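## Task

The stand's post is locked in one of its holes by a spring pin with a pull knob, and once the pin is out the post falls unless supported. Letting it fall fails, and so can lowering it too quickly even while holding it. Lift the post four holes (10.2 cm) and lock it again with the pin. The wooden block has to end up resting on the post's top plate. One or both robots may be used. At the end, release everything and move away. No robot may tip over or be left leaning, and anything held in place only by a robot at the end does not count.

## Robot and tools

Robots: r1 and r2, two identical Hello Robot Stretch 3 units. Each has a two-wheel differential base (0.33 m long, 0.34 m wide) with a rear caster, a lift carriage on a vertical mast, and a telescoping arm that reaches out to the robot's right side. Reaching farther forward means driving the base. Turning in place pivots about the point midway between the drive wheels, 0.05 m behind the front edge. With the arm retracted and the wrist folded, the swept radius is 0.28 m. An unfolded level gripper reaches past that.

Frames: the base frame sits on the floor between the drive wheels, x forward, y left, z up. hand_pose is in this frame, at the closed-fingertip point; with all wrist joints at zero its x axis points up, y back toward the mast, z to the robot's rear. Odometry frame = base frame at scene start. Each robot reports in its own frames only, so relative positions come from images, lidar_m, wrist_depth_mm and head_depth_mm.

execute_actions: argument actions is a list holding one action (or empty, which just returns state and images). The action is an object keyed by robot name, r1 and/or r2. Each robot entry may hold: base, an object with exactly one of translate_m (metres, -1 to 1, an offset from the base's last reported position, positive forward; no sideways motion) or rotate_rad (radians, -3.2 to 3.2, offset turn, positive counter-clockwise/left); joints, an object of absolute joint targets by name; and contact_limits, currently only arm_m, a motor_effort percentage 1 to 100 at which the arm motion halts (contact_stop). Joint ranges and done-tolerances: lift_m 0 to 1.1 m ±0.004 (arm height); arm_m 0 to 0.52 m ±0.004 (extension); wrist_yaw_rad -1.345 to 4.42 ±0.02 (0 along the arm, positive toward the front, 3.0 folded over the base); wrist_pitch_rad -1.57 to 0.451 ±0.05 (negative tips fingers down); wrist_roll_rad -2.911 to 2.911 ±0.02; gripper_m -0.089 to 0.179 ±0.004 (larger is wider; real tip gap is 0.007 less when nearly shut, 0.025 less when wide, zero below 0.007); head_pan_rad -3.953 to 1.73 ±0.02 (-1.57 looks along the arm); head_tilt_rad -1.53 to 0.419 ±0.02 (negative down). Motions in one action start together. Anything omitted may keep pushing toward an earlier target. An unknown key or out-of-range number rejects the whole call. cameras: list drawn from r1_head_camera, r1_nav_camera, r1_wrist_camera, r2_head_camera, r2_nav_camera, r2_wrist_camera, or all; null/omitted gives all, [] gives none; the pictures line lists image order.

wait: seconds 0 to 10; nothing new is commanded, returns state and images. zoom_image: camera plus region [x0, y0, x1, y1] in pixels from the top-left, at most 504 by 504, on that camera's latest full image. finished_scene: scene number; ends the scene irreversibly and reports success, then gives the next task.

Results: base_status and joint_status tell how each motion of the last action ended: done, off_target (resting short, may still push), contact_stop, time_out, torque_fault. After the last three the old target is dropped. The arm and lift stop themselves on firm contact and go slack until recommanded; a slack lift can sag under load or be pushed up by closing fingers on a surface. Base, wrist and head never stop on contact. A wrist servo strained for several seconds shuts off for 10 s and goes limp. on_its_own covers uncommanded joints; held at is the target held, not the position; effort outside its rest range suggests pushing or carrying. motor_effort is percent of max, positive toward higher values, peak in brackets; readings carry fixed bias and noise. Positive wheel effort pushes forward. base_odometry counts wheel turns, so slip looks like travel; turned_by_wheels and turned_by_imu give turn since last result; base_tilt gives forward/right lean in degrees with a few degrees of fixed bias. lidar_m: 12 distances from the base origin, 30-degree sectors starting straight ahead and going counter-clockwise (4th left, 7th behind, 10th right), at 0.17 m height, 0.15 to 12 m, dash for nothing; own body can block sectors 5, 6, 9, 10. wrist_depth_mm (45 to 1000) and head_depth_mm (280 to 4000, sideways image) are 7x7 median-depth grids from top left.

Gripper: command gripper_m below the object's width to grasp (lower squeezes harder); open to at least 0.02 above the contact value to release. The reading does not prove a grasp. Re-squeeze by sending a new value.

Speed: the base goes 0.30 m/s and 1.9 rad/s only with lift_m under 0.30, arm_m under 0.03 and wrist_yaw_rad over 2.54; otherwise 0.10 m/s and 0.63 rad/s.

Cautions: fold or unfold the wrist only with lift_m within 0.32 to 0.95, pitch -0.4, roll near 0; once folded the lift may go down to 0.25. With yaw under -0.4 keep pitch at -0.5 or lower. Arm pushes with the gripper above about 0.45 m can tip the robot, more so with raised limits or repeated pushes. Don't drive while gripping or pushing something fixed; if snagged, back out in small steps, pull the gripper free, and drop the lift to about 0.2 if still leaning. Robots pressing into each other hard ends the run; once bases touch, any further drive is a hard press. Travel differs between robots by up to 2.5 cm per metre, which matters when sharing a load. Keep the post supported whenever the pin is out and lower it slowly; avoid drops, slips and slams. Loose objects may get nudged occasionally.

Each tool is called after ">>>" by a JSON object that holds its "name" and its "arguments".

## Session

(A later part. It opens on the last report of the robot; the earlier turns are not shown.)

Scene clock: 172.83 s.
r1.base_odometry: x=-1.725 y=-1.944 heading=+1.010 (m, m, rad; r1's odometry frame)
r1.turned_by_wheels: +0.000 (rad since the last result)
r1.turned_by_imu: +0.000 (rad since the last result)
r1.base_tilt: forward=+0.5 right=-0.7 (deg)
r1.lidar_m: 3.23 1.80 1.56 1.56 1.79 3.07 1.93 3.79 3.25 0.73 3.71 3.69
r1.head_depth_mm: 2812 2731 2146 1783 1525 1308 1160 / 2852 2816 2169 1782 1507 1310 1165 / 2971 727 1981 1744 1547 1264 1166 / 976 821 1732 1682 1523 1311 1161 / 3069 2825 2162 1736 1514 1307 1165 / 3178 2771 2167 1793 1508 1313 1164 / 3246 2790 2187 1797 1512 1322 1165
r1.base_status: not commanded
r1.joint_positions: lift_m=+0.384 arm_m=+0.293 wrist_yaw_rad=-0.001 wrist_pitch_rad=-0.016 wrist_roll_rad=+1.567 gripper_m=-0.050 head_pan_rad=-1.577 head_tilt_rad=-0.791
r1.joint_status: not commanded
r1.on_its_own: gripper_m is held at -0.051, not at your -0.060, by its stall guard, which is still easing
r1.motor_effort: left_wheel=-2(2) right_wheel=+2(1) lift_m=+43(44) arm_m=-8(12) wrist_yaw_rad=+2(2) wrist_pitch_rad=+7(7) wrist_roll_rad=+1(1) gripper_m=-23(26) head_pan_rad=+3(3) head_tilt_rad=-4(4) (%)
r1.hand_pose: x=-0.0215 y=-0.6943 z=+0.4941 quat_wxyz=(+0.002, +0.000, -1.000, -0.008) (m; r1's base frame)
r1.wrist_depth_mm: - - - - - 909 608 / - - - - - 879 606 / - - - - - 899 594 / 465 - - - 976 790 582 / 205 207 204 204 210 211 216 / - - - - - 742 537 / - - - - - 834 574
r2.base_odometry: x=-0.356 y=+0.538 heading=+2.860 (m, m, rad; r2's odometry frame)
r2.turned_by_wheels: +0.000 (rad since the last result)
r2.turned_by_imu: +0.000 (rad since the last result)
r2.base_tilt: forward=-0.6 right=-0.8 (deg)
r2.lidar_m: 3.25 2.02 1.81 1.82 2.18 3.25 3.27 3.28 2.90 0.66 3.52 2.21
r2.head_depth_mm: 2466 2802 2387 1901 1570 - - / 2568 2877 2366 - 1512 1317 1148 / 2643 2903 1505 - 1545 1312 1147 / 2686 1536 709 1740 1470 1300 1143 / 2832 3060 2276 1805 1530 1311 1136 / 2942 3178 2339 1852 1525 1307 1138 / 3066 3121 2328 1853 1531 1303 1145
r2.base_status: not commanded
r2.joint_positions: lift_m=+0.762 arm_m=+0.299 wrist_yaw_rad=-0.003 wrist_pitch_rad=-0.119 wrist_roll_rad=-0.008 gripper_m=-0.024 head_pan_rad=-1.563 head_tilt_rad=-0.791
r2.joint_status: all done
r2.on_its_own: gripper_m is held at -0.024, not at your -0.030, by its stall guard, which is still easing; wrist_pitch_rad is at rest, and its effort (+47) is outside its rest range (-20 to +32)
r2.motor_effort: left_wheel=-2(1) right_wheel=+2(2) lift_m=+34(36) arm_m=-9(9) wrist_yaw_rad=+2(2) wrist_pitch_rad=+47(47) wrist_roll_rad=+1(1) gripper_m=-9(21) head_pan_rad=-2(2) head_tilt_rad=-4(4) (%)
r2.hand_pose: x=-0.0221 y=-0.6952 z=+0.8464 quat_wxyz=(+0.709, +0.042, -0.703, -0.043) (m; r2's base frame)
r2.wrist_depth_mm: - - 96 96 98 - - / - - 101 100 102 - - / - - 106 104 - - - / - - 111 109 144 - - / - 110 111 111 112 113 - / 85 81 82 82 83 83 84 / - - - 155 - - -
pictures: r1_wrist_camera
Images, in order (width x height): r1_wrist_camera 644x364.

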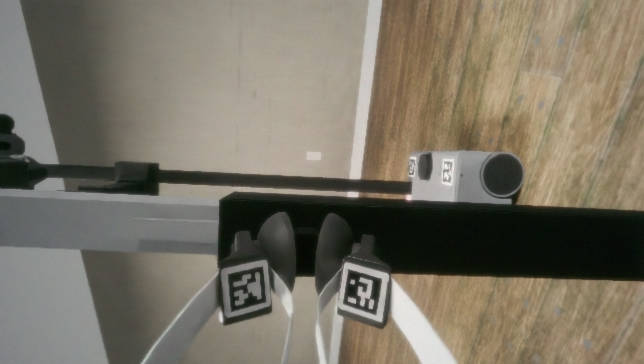

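>>> {"name": "execute_actions", "arguments": {"actions": [{"r1":{"joints":{"gripper_m":0.045}},"r2":{"joints":{"lift_m":0.751,"wrist_pitch_rad":0,"gripper_m":-0.02}}}], "cameras": []}}

>>> {"name": "execute_actions", "arguments": {"actions": [{"r1":{"joints":{"arm_m":0.312}}}], "cameras": []}}

>>> {"name": "execute_actions", "arguments": {"actions": [{"r1":{"joints":{"gripper_m":-0.034}}}], "cameras": ["r1_wrist_camera"]}}

>>> {"name": "execute_actions", "arguments": {"actions": [{"r1":{"joints":{"arm_m":0.305}}}], "cameras": ["r1_wrist_camera"]}}

>>> {"name": "execute_actions", "arguments": {"actions": [{"r1":{"joints":{"arm_m":0.3}}}], "cameras": ["r1_wrist_camera"]}}

>>> {"name": "execute_actions", "arguments": {"actions": [{"r2":{"joints":{"lift_m":0.763}}}], "cameras": ["r1_wrist_camera"]}}

Scene clock: 180.33 s.
r1.base_odometry: x=-1.725 y=-1.944 heading=+1.010 (m, m, rad; r1's odometry frame)
r1.turned_by_wheels: +0.000 (rad since the last result)
r1.turned_by_imu: +0.001 (rad since the last result)
r1.base_tilt: forward=+0.5 right=-0.6 (deg)
r1.lidar_m: 3.24 1.81 1.56 1.56 1.79 3.06 1.92 3.79 3.24 0.73 3.71 3.69
r1.head_depth_mm: 2803 2780 2146 1770 1505 1316 1164 / 2835 2732 2186 1790 1517 1318 1162 / 2894 725 1982 1747 1542 1267 1160 / 1296 822 1764 1705 1505 1321 1163 / 3101 2769 2170 1727 1516 1316 1157 / 3219 2789 2191 1788 1513 1303 1163 / 3344 2793 2155 1787 1518 1311 1164
r1.base_status: not commanded
r1.joint_positions: lift_m=+0.384 arm_m=+0.293 wrist_yaw_rad=-0.001 wrist_pitch_rad=-0.018 wrist_roll_rad=+1.567 gripper_m=+0.045 head_pan_rad=-1.577 head_tilt_rad=-0.791
r1.joint_status: all done
r1.motor_effort: left_wheel=-1(1) right_wheel=+2(1) lift_m=+44(44) arm_m=-7(7) wrist_yaw_rad=+1(1) wrist_pitch_rad=+8(8) wrist_roll_rad=+1(1) gripper_m=+1(81) head_pan_rad=+3(3) head_tilt_rad=-4(4) (%)
r1.hand_pose: x=-0.0215 y=-0.6942 z=+0.4934 quat_wxyz=(+0.002, +0.000, -1.000, -0.009) (m; r1's base frame)
r1.wrist_depth_mm: - - - - - 899 604 / - - - - - 869 613 / - - - - - 866 604 / 417 - - - 915 818 599 / 204 207 205 206 208 213 216 / - - - - - 747 534 / - - - - - 825 580
r2.base_odometry: x=-0.356 y=+0.538 heading=+2.860 (m, m, rad; r2's odometry frame)
r2.turned_by_wheels: +0.000 (rad since the last result)
r2.turned_by_imu: +0.001 (rad since the last result)
r2.base_tilt: forward=-0.5 right=-0.8 (deg)
r2.lidar_m: 3.26 2.03 1.81 1.82 2.18 3.25 3.29 3.28 2.90 0.66 3.51 2.21
r2.head_depth_mm: 2473 2813 2403 1895 1575 - - / 2551 2848 2387 1959 - 1323 1148 / 2646 2916 2204 - 1550 1319 1152 / 2715 1542 722 1745 1476 1306 1146 / 2843 3048 2270 1797 1536 1309 1150 / 2939 3202 2331 1846 1528 1305 1144 / 3056 3159 2347 1849 1520 1308 1137
r2.base_status: not commanded
r2.joint_positions: lift_m=+0.751 arm_m=+0.299 wrist_yaw_rad=-0.003 wrist_pitch_rad=-0.090 wrist_roll_rad=-0.008 gripper_m=-0.019 head_pan_rad=-1.563 head_tilt_rad=-0.791
r2.joint_status: wrist_pitch_rad off_target (ended at -0.090, target +0.000); the others done
r2.on_its_own: wrist_pitch_rad is at rest, and its effort (+35) is outside its rest range (-20 to +32)
r2.motor_effort: left_wheel=-1(2) right_wheel=+2(2) lift_m=+21(29) arm_m=-8(9) wrist_yaw_rad=+2(2) wrist_pitch_rad=+35(46) wrist_roll_rad=+1(1) gripper_m=-19(18) head_pan_rad=-2(3) head_tilt_rad=-4(4) (%)
r2.hand_pose: x=-0.0221 y=-0.6967 z=+0.8427 quat_wxyz=(+0.710, +0.031, -0.703, -0.033) (m; r2's base frame)
r2.wrist_depth_mm: - - 99 98 100 - - / - - 103 102 103 - - / - - 107 106 - - - / - - 111 109 141 - - / - 104 105 106 107 108 - / - 76 76 77 77 78 78 / - - - 155 - - -
pictures: none
No camera images: the call's "cameras" was empty. Leave "cameras" out to get every camera's image.

Scene clock: 181.37 s.
r1.base_odometry: x=-1.725 y=-1.944 heading=+1.010 (m, m, rad; r1's odometry frame)
r1.turned_by_wheels: +0.000 (rad since the last result)
r1.turned_by_imu: +0.000 (rad since the last result)
r1.base_tilt: forward=+0.5 right=-0.7 (deg)
r1.lidar_m: 3.22 1.80 1.56 1.56 1.79 3.07 1.92 3.78 3.24 0.73 3.71 3.70
r1.head_depth_mm: 2761 2774 2149 1786 1512 1315 1161 / 2849 2737 2168 1777 1507 1317 1163 / 2941 725 2004 1739 1551 1279 1158 / 1293 826 1766 1698 1521 1307 1159 / 3092 2736 2155 1741 1517 1319 1162 / 3240 2771 2173 1785 1519 1310 1171 / 3280 2803 2193 1785 1518 1321 1166
r1.base_status: not commanded
r1.joint_positions: lift_m=+0.384 arm_m=+0.311 wrist_yaw_rad=-0.001 wrist_pitch_rad=-0.018 wrist_roll_rad=+1.567 gripper_m=+0.045 head_pan_rad=-1.577 head_tilt_rad=-0.791
r1.joint_status: all done
r1.motor_effort: left_wheel=-1(2) right_wheel=+1(1) lift_m=+44(44) arm_m=+8(14) wrist_yaw_rad=+0(1) wrist_pitch_rad=+8(8) wrist_roll_rad=+1(1) gripper_m=+0(0) head_pan_rad=+3(3) head_tilt_rad=-5(4) (%)
r1.hand_pose: x=-0.0215 y=-0.7122 z=+0.4933 quat_wxyz=(+0.002, +0.000, -1.000, -0.010) (m; r1's base frame)
r1.wrist_depth_mm: - - - - - 918 600 / - - - - - 875 595 / - - - - - 869 598 / - - - - - 772 587 / 187 189 186 187 192 194 199 / - - - - 194 197 200 / - - - - - 816 578
r2.base_odometry: x=-0.356 y=+0.538 heading=+2.860 (m, m, rad; r2's odometry frame)
r2.turned_by_wheels: +0.000 (rad since the last result)
r2.turned_by_imu: +0.000 (rad since the last result)
r2.base_tilt: forward=-0.5 right=-0.7 (deg)
r2.lidar_m: 3.27 2.02 1.81 1.81 2.18 3.27 3.27 3.27 2.91 0.67 3.52 2.21
r2.head_depth_mm: 2492 2762 2408 1886 1574 - - / 2553 2871 2373 1976 - 1320 1150 / 2649 2937 2213 - 1545 1324 1148 / 2726 1535 720 1740 1470 1309 1142 / 2838 2995 2274 1801 1532 1311 1140 / 2906 3149 2342 1850 1530 1314 1139 / 3022 3093 2328 1850 1532 1305 1142
r2.base_status: not commanded
r2.joint_positions: lift_m=+0.751 arm_m=+0.299 wrist_yaw_rad=-0.003 wrist_pitch_rad=-0.090 wrist_roll_rad=-0.008 gripper_m=-0.019 head_pan_rad=-1.563 head_tilt_rad=-0.791
r2.joint_status: not commanded
r2.on_its_own: wrist_pitch_rad is at rest, and its effort (+35) is outside its rest range (-20 to +32)
r2.motor_effort: left_wheel=-1(2) right_wheel=+2(2) lift_m=+21(21) arm_m=-8(8) wrist_yaw_rad=+2(3) wrist_pitch_rad=+35(35) wrist_roll_rad=+1(1) gripper_m=-18(19) head_pan_rad=-3(2) head_tilt_rad=-4(4) (%)
r2.hand_pose: x=-0.0221 y=-0.6967 z=+0.8427 quat_wxyz=(+0.710, +0.031, -0.703, -0.033) (m; r2's base frame)
r2.wrist_depth_mm: - - 99 98 100 - - / - - 103 101 103 - - / - - 107 106 - - - / - - 111 110 141 - - / - 104 105 106 107 108 - / - 76 76 77 77 78 78 / - - - 154 - - -
pictures: none
No camera images: the call's "cameras" was empty. Leave "cameras" out to get every camera's image.

Scene clock: 182.63 s.
r1.base_odometry: x=-1.725 y=-1.944 heading=+1.010 (m, m, rad; r1's odometry frame)
r1.turned_by_wheels: +0.000 (rad since the last result)
r1.turned_by_imu: +0.000 (rad since the last result)
r1.base_tilt: forward=+0.4 right=-0.9 (deg)
r1.lidar_m: 3.23 1.80 1.56 1.56 1.79 3.08 1.92 3.81 3.25 0.73 3.72 3.70
r1.head_depth_mm: 2803 2763 2158 1787 1502 1311 1159 / 2863 2772 2161 1796 1517 1306 1165 / 2901 727 1976 1737 1565 1277 1166 / 1298 825 1730 1682 1521 1307 1171 / 3057 2794 2159 1727 1513 1310 1160 / 3175 2752 2179 1778 1521 1313 1166 / 3312 2801 2176 1810 1507 1318 1164
r1.base_status: not commanded
r1.joint_positions: lift_m=+0.384 arm_m=+0.311 wrist_yaw_rad=-0.002 wrist_pitch_rad=-0.008 wrist_roll_rad=+1.567 gripper_m=-0.033 head_pan_rad=-1.577 head_tilt_rad=-0.791
r1.joint_status: all done
r1.motor_effort: left_wheel=-3(3) right_wheel=+5(5) lift_m=+43(44) arm_m=+12(13) wrist_yaw_rad=+1(1) wrist_pitch_rad=+3(8) wrist_roll_rad=+1(1) gripper_m=-21(97) head_pan_rad=+3(2) head_tilt_rad=-5(4) (%)
r1.hand_pose: x=-0.0219 y=-0.7122 z=+0.4959 quat_wxyz=(+0.002, -0.001, -1.000, -0.005) (m; r1's base frame)
r1.wrist_depth_mm: - - - - - 948 618 / - - - - - 901 603 / - - - - - 908 606 / 479 1000 - - - 758 602 / 189 191 187 187 191 193 198 / - - - - 192 198 199 / - - - - - 847 577
r2.base_odometry: x=-0.356 y=+0.538 heading=+2.860 (m, m, rad; r2's odometry frame)
r2.turned_by_wheels: +0.000 (rad since the last result)
r2.turned_by_imu: +0.000 (rad since the last result)
r2.base_tilt: forward=-0.5 right=-0.7 (deg)
r2.lidar_m: 3.25 2.03 1.81 1.81 2.19 3.26 3.28 3.28 2.90 0.66 3.53 2.21
r2.head_depth_mm: 2472 2778 2404 1889 1589 - - / 2606 2849 2401 1978 - 1317 1147 / 2633 2889 2189 - 1543 1319 1147 / 2725 1539 721 1743 1473 1307 1151 / 2867 3045 2264 1803 1537 1305 1141 / 2933 3186 2332 1862 1532 1308 1144 / 3051 3179 2325 1847 1529 1308 1139
r2.base_status: not commanded
r2.joint_positions: lift_m=+0.751 arm_m=+0.299 wrist_yaw_rad=-0.003 wrist_pitch_rad=-0.090 wrist_roll_rad=-0.008 gripper_m=-0.019 head_pan_rad=-1.563 head_tilt_rad=-0.791
r2.joint_status: not commanded
r2.on_its_own: wrist_pitch_rad is at rest, and its effort (+35) is outside its rest range (-20 to +32)
r2.motor_effort: left_wheel=-1(1) right_wheel=+2(2) lift_m=+21(21) arm_m=-8(8) wrist_yaw_rad=+2(2) wrist_pitch_rad=+35(35) wrist_roll_rad=+1(1) gripper_m=-19(19) head_pan_rad=-3(2) head_tilt_rad=-3(5) (%)
r2.hand_pose: x=-0.0221 y=-0.6967 z=+0.8427 quat_wxyz=(+0.710, +0.031, -0.703, -0.033) (m; r2's base frame)
r2.wrist_depth_mm: - - 99 98 99 - - / - - 103 102 103 - - / - - 107 105 - - - / - - 111 110 140 - - / - 104 106 106 107 108 - / - 76 76 77 77 78 78 / - - - 154 - - -
pictures: r1_wrist_camera
Images, in order (width x height): r1_wrist_camera 644x364.

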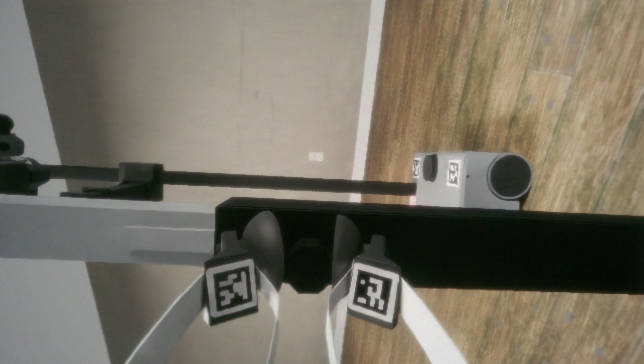

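Scene clock: 183.73 s.
r1.base_odometry: x=-1.725 y=-1.944 heading=+1.011 (m, m, rad; r1's odometry frame)
r1.turned_by_wheels: +0.000 (rad since the last result)
r1.turned_by_imu: +0.000 (rad since the last result)
r1.base_tilt: forward=+0.5 right=-0.7 (deg)
r1.lidar_m: 3.25 1.80 1.56 1.56 1.79 3.07 1.92 3.81 3.24 0.73 3.72 3.70
r1.head_depth_mm: 2815 2780 2165 1771 1508 1310 1161 / 2868 2763 2170 1791 1513 1308 1167 / 2928 726 2004 1743 1558 1290 1165 / 1301 823 1778 1691 1512 1316 1161 / 3060 2793 2188 1722 1515 1323 1158 / 3202 2796 2192 1770 1523 1308 1160 / 3308 2767 2169 1787 1507 1322 1166
r1.base_status: not commanded
r1.joint_positions: lift_m=+0.384 arm_m=+0.306 wrist_yaw_rad=-0.001 wrist_pitch_rad=-0.014 wrist_roll_rad=+1.567 gripper_m=-0.033 head_pan_rad=-1.577 head_tilt_rad=-0.791
r1.joint_status: all done
r1.on_its_own: arm_m is at rest, and its effort (-15) is outside its rest range (-14 to +14)
r1.motor_effort: left_wheel=-1(3) right_wheel=+0(5) lift_m=+43(44) arm_m=-15(16) wrist_yaw_rad=+3(3) wrist_pitch_rad=+6(7) wrist_roll_rad=+1(1) gripper_m=-21(22) head_pan_rad=+3(3) head_tilt_rad=-5(5) (%)
r1.hand_pose: x=-0.0217 y=-0.7068 z=+0.4946 quat_wxyz=(+0.002, -0.001, -1.000, -0.007) (m; r1's base frame)
r1.wrist_depth_mm: - - - - - 951 599 / - - - - - 888 614 / - - - - - 881 610 / 488 - - - - 767 603 / 192 195 191 191 194 200 204 / - - - 155 - 202 204 / - - - - - 862 585
r2.base_odometry: x=-0.356 y=+0.538 heading=+2.860 (m, m, rad; r2's odometry frame)
r2.turned_by_wheels: +0.000 (rad since the last result)
r2.turned_by_imu: +0.000 (rad since the last result)
r2.base_tilt: forward=-0.6 right=-0.8 (deg)
r2.lidar_m: 3.26 2.03 1.81 1.82 2.18 3.26 3.29 3.26 2.91 0.67 3.53 2.21
r2.head_depth_mm: 2485 2791 2388 1875 1576 - - / 2557 2840 2396 1963 - 1323 1152 / 2657 2938 2204 - 1547 1322 1148 / 2729 1539 722 1750 1469 1300 1142 / 2824 3030 2273 1792 1537 1305 1140 / 2954 3150 2337 1855 1534 1302 1139 / 3060 3184 2317 1847 1524 1307 1137
r2.base_status: not commanded
r2.joint_positions: lift_m=+0.751 arm_m=+0.299 wrist_yaw_rad=-0.003 wrist_pitch_rad=-0.090 wrist_roll_rad=-0.008 gripper_m=-0.019 head_pan_rad=-1.563 head_tilt_rad=-0.791
r2.joint_status: not commanded
r2.on_its_own: wrist_pitch_rad is at rest, and its effort (+35) is outside its rest range (-20 to +32)
r2.motor_effort: left_wheel=-1(1) right_wheel=+2(2) lift_m=+21(21) arm_m=-8(9) wrist_yaw_rad=+2(3) wrist_pitch_rad=+35(35) wrist_roll_rad=+1(1) gripper_m=-19(18) head_pan_rad=-2(2) head_tilt_rad=-3(6) (%)
r2.hand_pose: x=-0.0221 y=-0.6967 z=+0.8427 quat_wxyz=(+0.710, +0.031, -0.703, -0.033) (m; r2's base frame)
r2.wrist_depth_mm: - - 100 99 99 - - / - - 103 102 103 - - / - - 107 105 - - - / - - 111 109 140 - - / - 104 105 107 107 108 - / - 76 76 77 77 78 78 / - - - 154 - - -
pictures: r1_wrist_camera
Images, in order (width x height): r1_wrist_camera 644x364.

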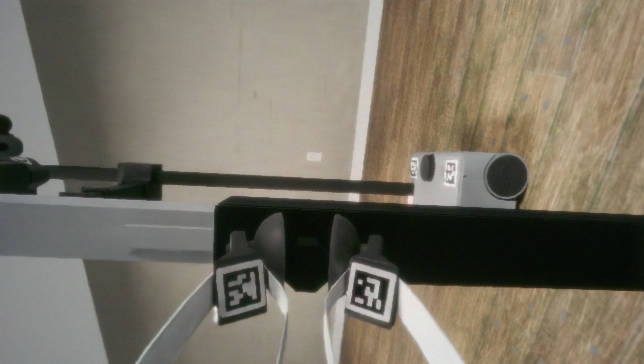

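Scene clock: 184.40 s.
r1.base_odometry: x=-1.725 y=-1.944 heading=+1.010 (m, m, rad; r1's odometry frame)
r1.turned_by_wheels: +0.000 (rad since the last result)
r1.turned_by_imu: +0.000 (rad since the last result)
r1.base_tilt: forward=+0.6 right=-0.7 (deg)
r1.lidar_m: 3.25 1.80 1.56 1.56 1.79 3.07 1.93 3.78 3.24 0.73 3.73 3.69
r1.head_depth_mm: 2768 2734 2156 1770 1500 1317 1158 / 2865 2746 2165 1767 1510 1314 1161 / 2905 725 1983 1749 1552 1271 1166 / 1288 824 1779 1681 1518 1315 1163 / 3084 2798 2176 1719 1515 1315 1159 / 3202 2794 2181 1798 1508 1319 1162 / 3305 2789 2185 1769 1510 1318 1160
r1.base_status: not commanded
r1.joint_positions: lift_m=+0.384 arm_m=+0.301 wrist_yaw_rad=-0.001 wrist_pitch_rad=-0.014 wrist_roll_rad=+1.567 gripper_m=-0.033 head_pan_rad=-1.577 head_tilt_rad=-0.791
r1.joint_status: all done
r1.motor_effort: left_wheel=-1(1) right_wheel=+0(0) lift_m=+43(43) arm_m=-12(13) wrist_yaw_rad=+1(1) wrist_pitch_rad=+6(6) wrist_roll_rad=+1(1) gripper_m=-20(20) head_pan_rad=+3(3) head_tilt_rad=-4(4) (%)
r1.hand_pose: x=-0.0217 y=-0.7016 z=+0.4944 quat_wxyz=(+0.002, -0.001, -1.000, -0.008) (m; r1's base frame)
r1.wrist_depth_mm: - - - - - 902 601 / - - - - - 897 603 / - - - - - 883 591 / 486 - - - 951 784 591 / 198 200 195 197 202 206 207 / - - - - - 741 210 / - - - - - 843 572
r2.base_odometry: x=-0.356 y=+0.538 heading=+2.860 (m, m, rad; r2's odometry frame)
r2.turned_by_wheels: +0.000 (rad since the last result)
r2.turned_by_imu: +0.000 (rad since the last result)
r2.base_tilt: forward=-0.5 right=-0.8 (deg)
r2.lidar_m: 3.26 2.03 1.81 1.82 2.18 3.26 3.29 3.27 2.92 0.67 3.52 2.20
r2.head_depth_mm: 2509 2796 2405 1884 1582 - - / 2586 2847 2381 1986 - 1323 1147 / 2662 2891 2201 - 1547 1324 1148 / 2707 1539 721 1732 1477 1303 1143 / 2852 3045 2247 1814 1537 1311 1141 / 2924 3162 2348 1866 1538 1307 1140 / 3068 3133 2333 1854 1534 1308 1137
r2.base_status: not commanded
r2.joint_positions: lift_m=+0.751 arm_m=+0.299 wrist_yaw_rad=-0.003 wrist_pitch_rad=-0.090 wrist_roll_rad=-0.008 gripper_m=-0.019 head_pan_rad=-1.563 head_tilt_rad=-0.791
r2.joint_status: not commanded
r2.on_its_own: wrist_pitch_rad is at rest, and its effort (+35) is outside its rest range (-20 to +32)
r2.motor_effort: left_wheel=-1(1) right_wheel=+2(3) lift_m=+21(21) arm_m=-8(9) wrist_yaw_rad=+2(2) wrist_pitch_rad=+35(35) wrist_roll_rad=+1(1) gripper_m=-19(18) head_pan_rad=-1(3) head_tilt_rad=-3(4) (%)
r2.hand_pose: x=-0.0221 y=-0.6967 z=+0.8427 quat_wxyz=(+0.710, +0.031, -0.703, -0.033) (m; r2's base frame)
r2.wrist_depth_mm: - - 100 98 99 - - / - - 103 102 103 - - / - - 107 105 - - - / - - 111 109 141 - - / - 104 105 106 107 109 - / - 76 76 77 77 78 78 / - - - 154 - - -
pictures: r1_wrist_camera
Images, in order (width x height): r1_wrist_camera 644x364.

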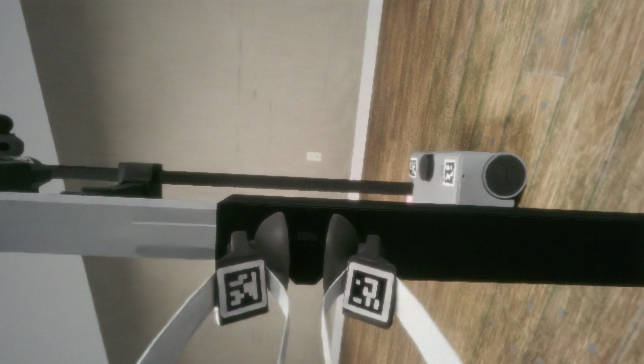

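Scene clock: 185.17 s.
r1.base_odometry: x=-1.725 y=-1.944 heading=+1.010 (m, m, rad; r1's odometry frame)
r1.turned_by_wheels: +0.000 (rad since the last result)
r1.turned_by_imu: +0.000 (rad since the last result)
r1.base_tilt: forward=+0.4 right=-0.6 (deg)
r1.lidar_m: 3.25 1.80 1.56 1.56 1.79 3.07 1.93 3.78 3.24 0.73 3.71 3.70
r1.head_depth_mm: 2778 2736 2179 1785 1512 1307 1159 / 2848 2787 2155 1773 1510 1308 1164 / 2920 724 1989 1715 1549 1268 1169 / 968 822 1758 1685 1505 1314 1160 / 3067 2746 2164 1739 1519 1319 1166 / 3163 2727 2168 1795 1498 1316 1165 / 3281 2795 2168 1795 1510 1313 1167
r1.base_status: not commanded
r1.joint_positions: lift_m=+0.384 arm_m=+0.301 wrist_yaw_rad=-0.001 wrist_pitch_rad=-0.014 wrist_roll_rad=+1.567 gripper_m=-0.033 head_pan_rad=-1.577 head_tilt_rad=-0.791
r1.joint_status: not commanded
r1.motor_effort: left_wheel=-1(1) right_wheel=+0(0) lift_m=+43(44) arm_m=-13(12) wrist_yaw_rad=+1(1) wrist_pitch_rad=+6(6) wrist_roll_rad=+1(1) gripper_m=-20(19) head_pan_rad=+3(3) head_tilt_rad=-5(5) (%)
r1.hand_pose: x=-0.0217 y=-0.7016 z=+0.4944 quat_wxyz=(+0.002, -0.001, -1.000, -0.008) (m; r1's base frame)
r1.wrist_depth_mm: - - - - - 913 618 / - - - - - 870 612 / - - - - - 878 598 / - - - - 972 794 591 / 198 201 194 196 200 205 208 / - - - - - 752 212 / - - - - - 850 570
r2.base_odometry: x=-0.356 y=+0.538 heading=+2.860 (m, m, rad; r2's odometry frame)
r2.turned_by_wheels: +0.000 (rad since the last result)
r2.turned_by_imu: +0.000 (rad since the last result)
r2.base_tilt: forward=-0.5 right=-0.7 (deg)
r2.lidar_m: 3.25 2.03 1.81 1.82 2.18 3.26 3.27 3.27 2.91 0.67 3.52 2.20
r2.head_depth_mm: 2462 2803 2426 1891 1579 - - / 2565 2877 2405 - 1523 1322 1152 / 2639 2908 1510 - 1541 1313 1150 / 2700 1536 708 1738 1462 1304 1144 / 2838 2993 2269 1793 1543 1313 1144 / 2965 3170 2339 1850 1535 1301 1142 / 3045 3147 2298 1843 1530 1302 1142
r2.base_status: not commanded
r2.joint_positions: lift_m=+0.762 arm_m=+0.299 wrist_yaw_rad=-0.003 wrist_pitch_rad=-0.119 wrist_roll_rad=-0.008 gripper_m=-0.019 head_pan_rad=-1.563 head_tilt_rad=-0.791
r2.joint_status: all done
r2.on_its_own: wrist_pitch_rad is at rest, and its effort (+46) is outside its rest range (-20 to +32)
r2.motor_effort: left_wheel=-2(2) right_wheel=+2(2) lift_m=+34(34) arm_m=-8(9) wrist_yaw_rad=+2(2) wrist_pitch_rad=+46(47) wrist_roll_rad=+1(1) gripper_m=-18(19) head_pan_rad=-2(3) head_tilt_rad=-5(5) (%)
r2.hand_pose: x=-0.0221 y=-0.6952 z=+0.8465 quat_wxyz=(+0.709, +0.042, -0.703, -0.043) (m; r2's base frame)
r2.wrist_depth_mm: - - 97 96 98 - - / - - 101 100 102 - - / - - 106 105 - - - / - - 111 109 144 - - / - 110 111 112 112 114 - / 85 81 82 82 83 84 84 / - - - 155 - - -
pictures: r1_wrist_camera
Images, in order (width x height): r1_wrist_camera 644x364.

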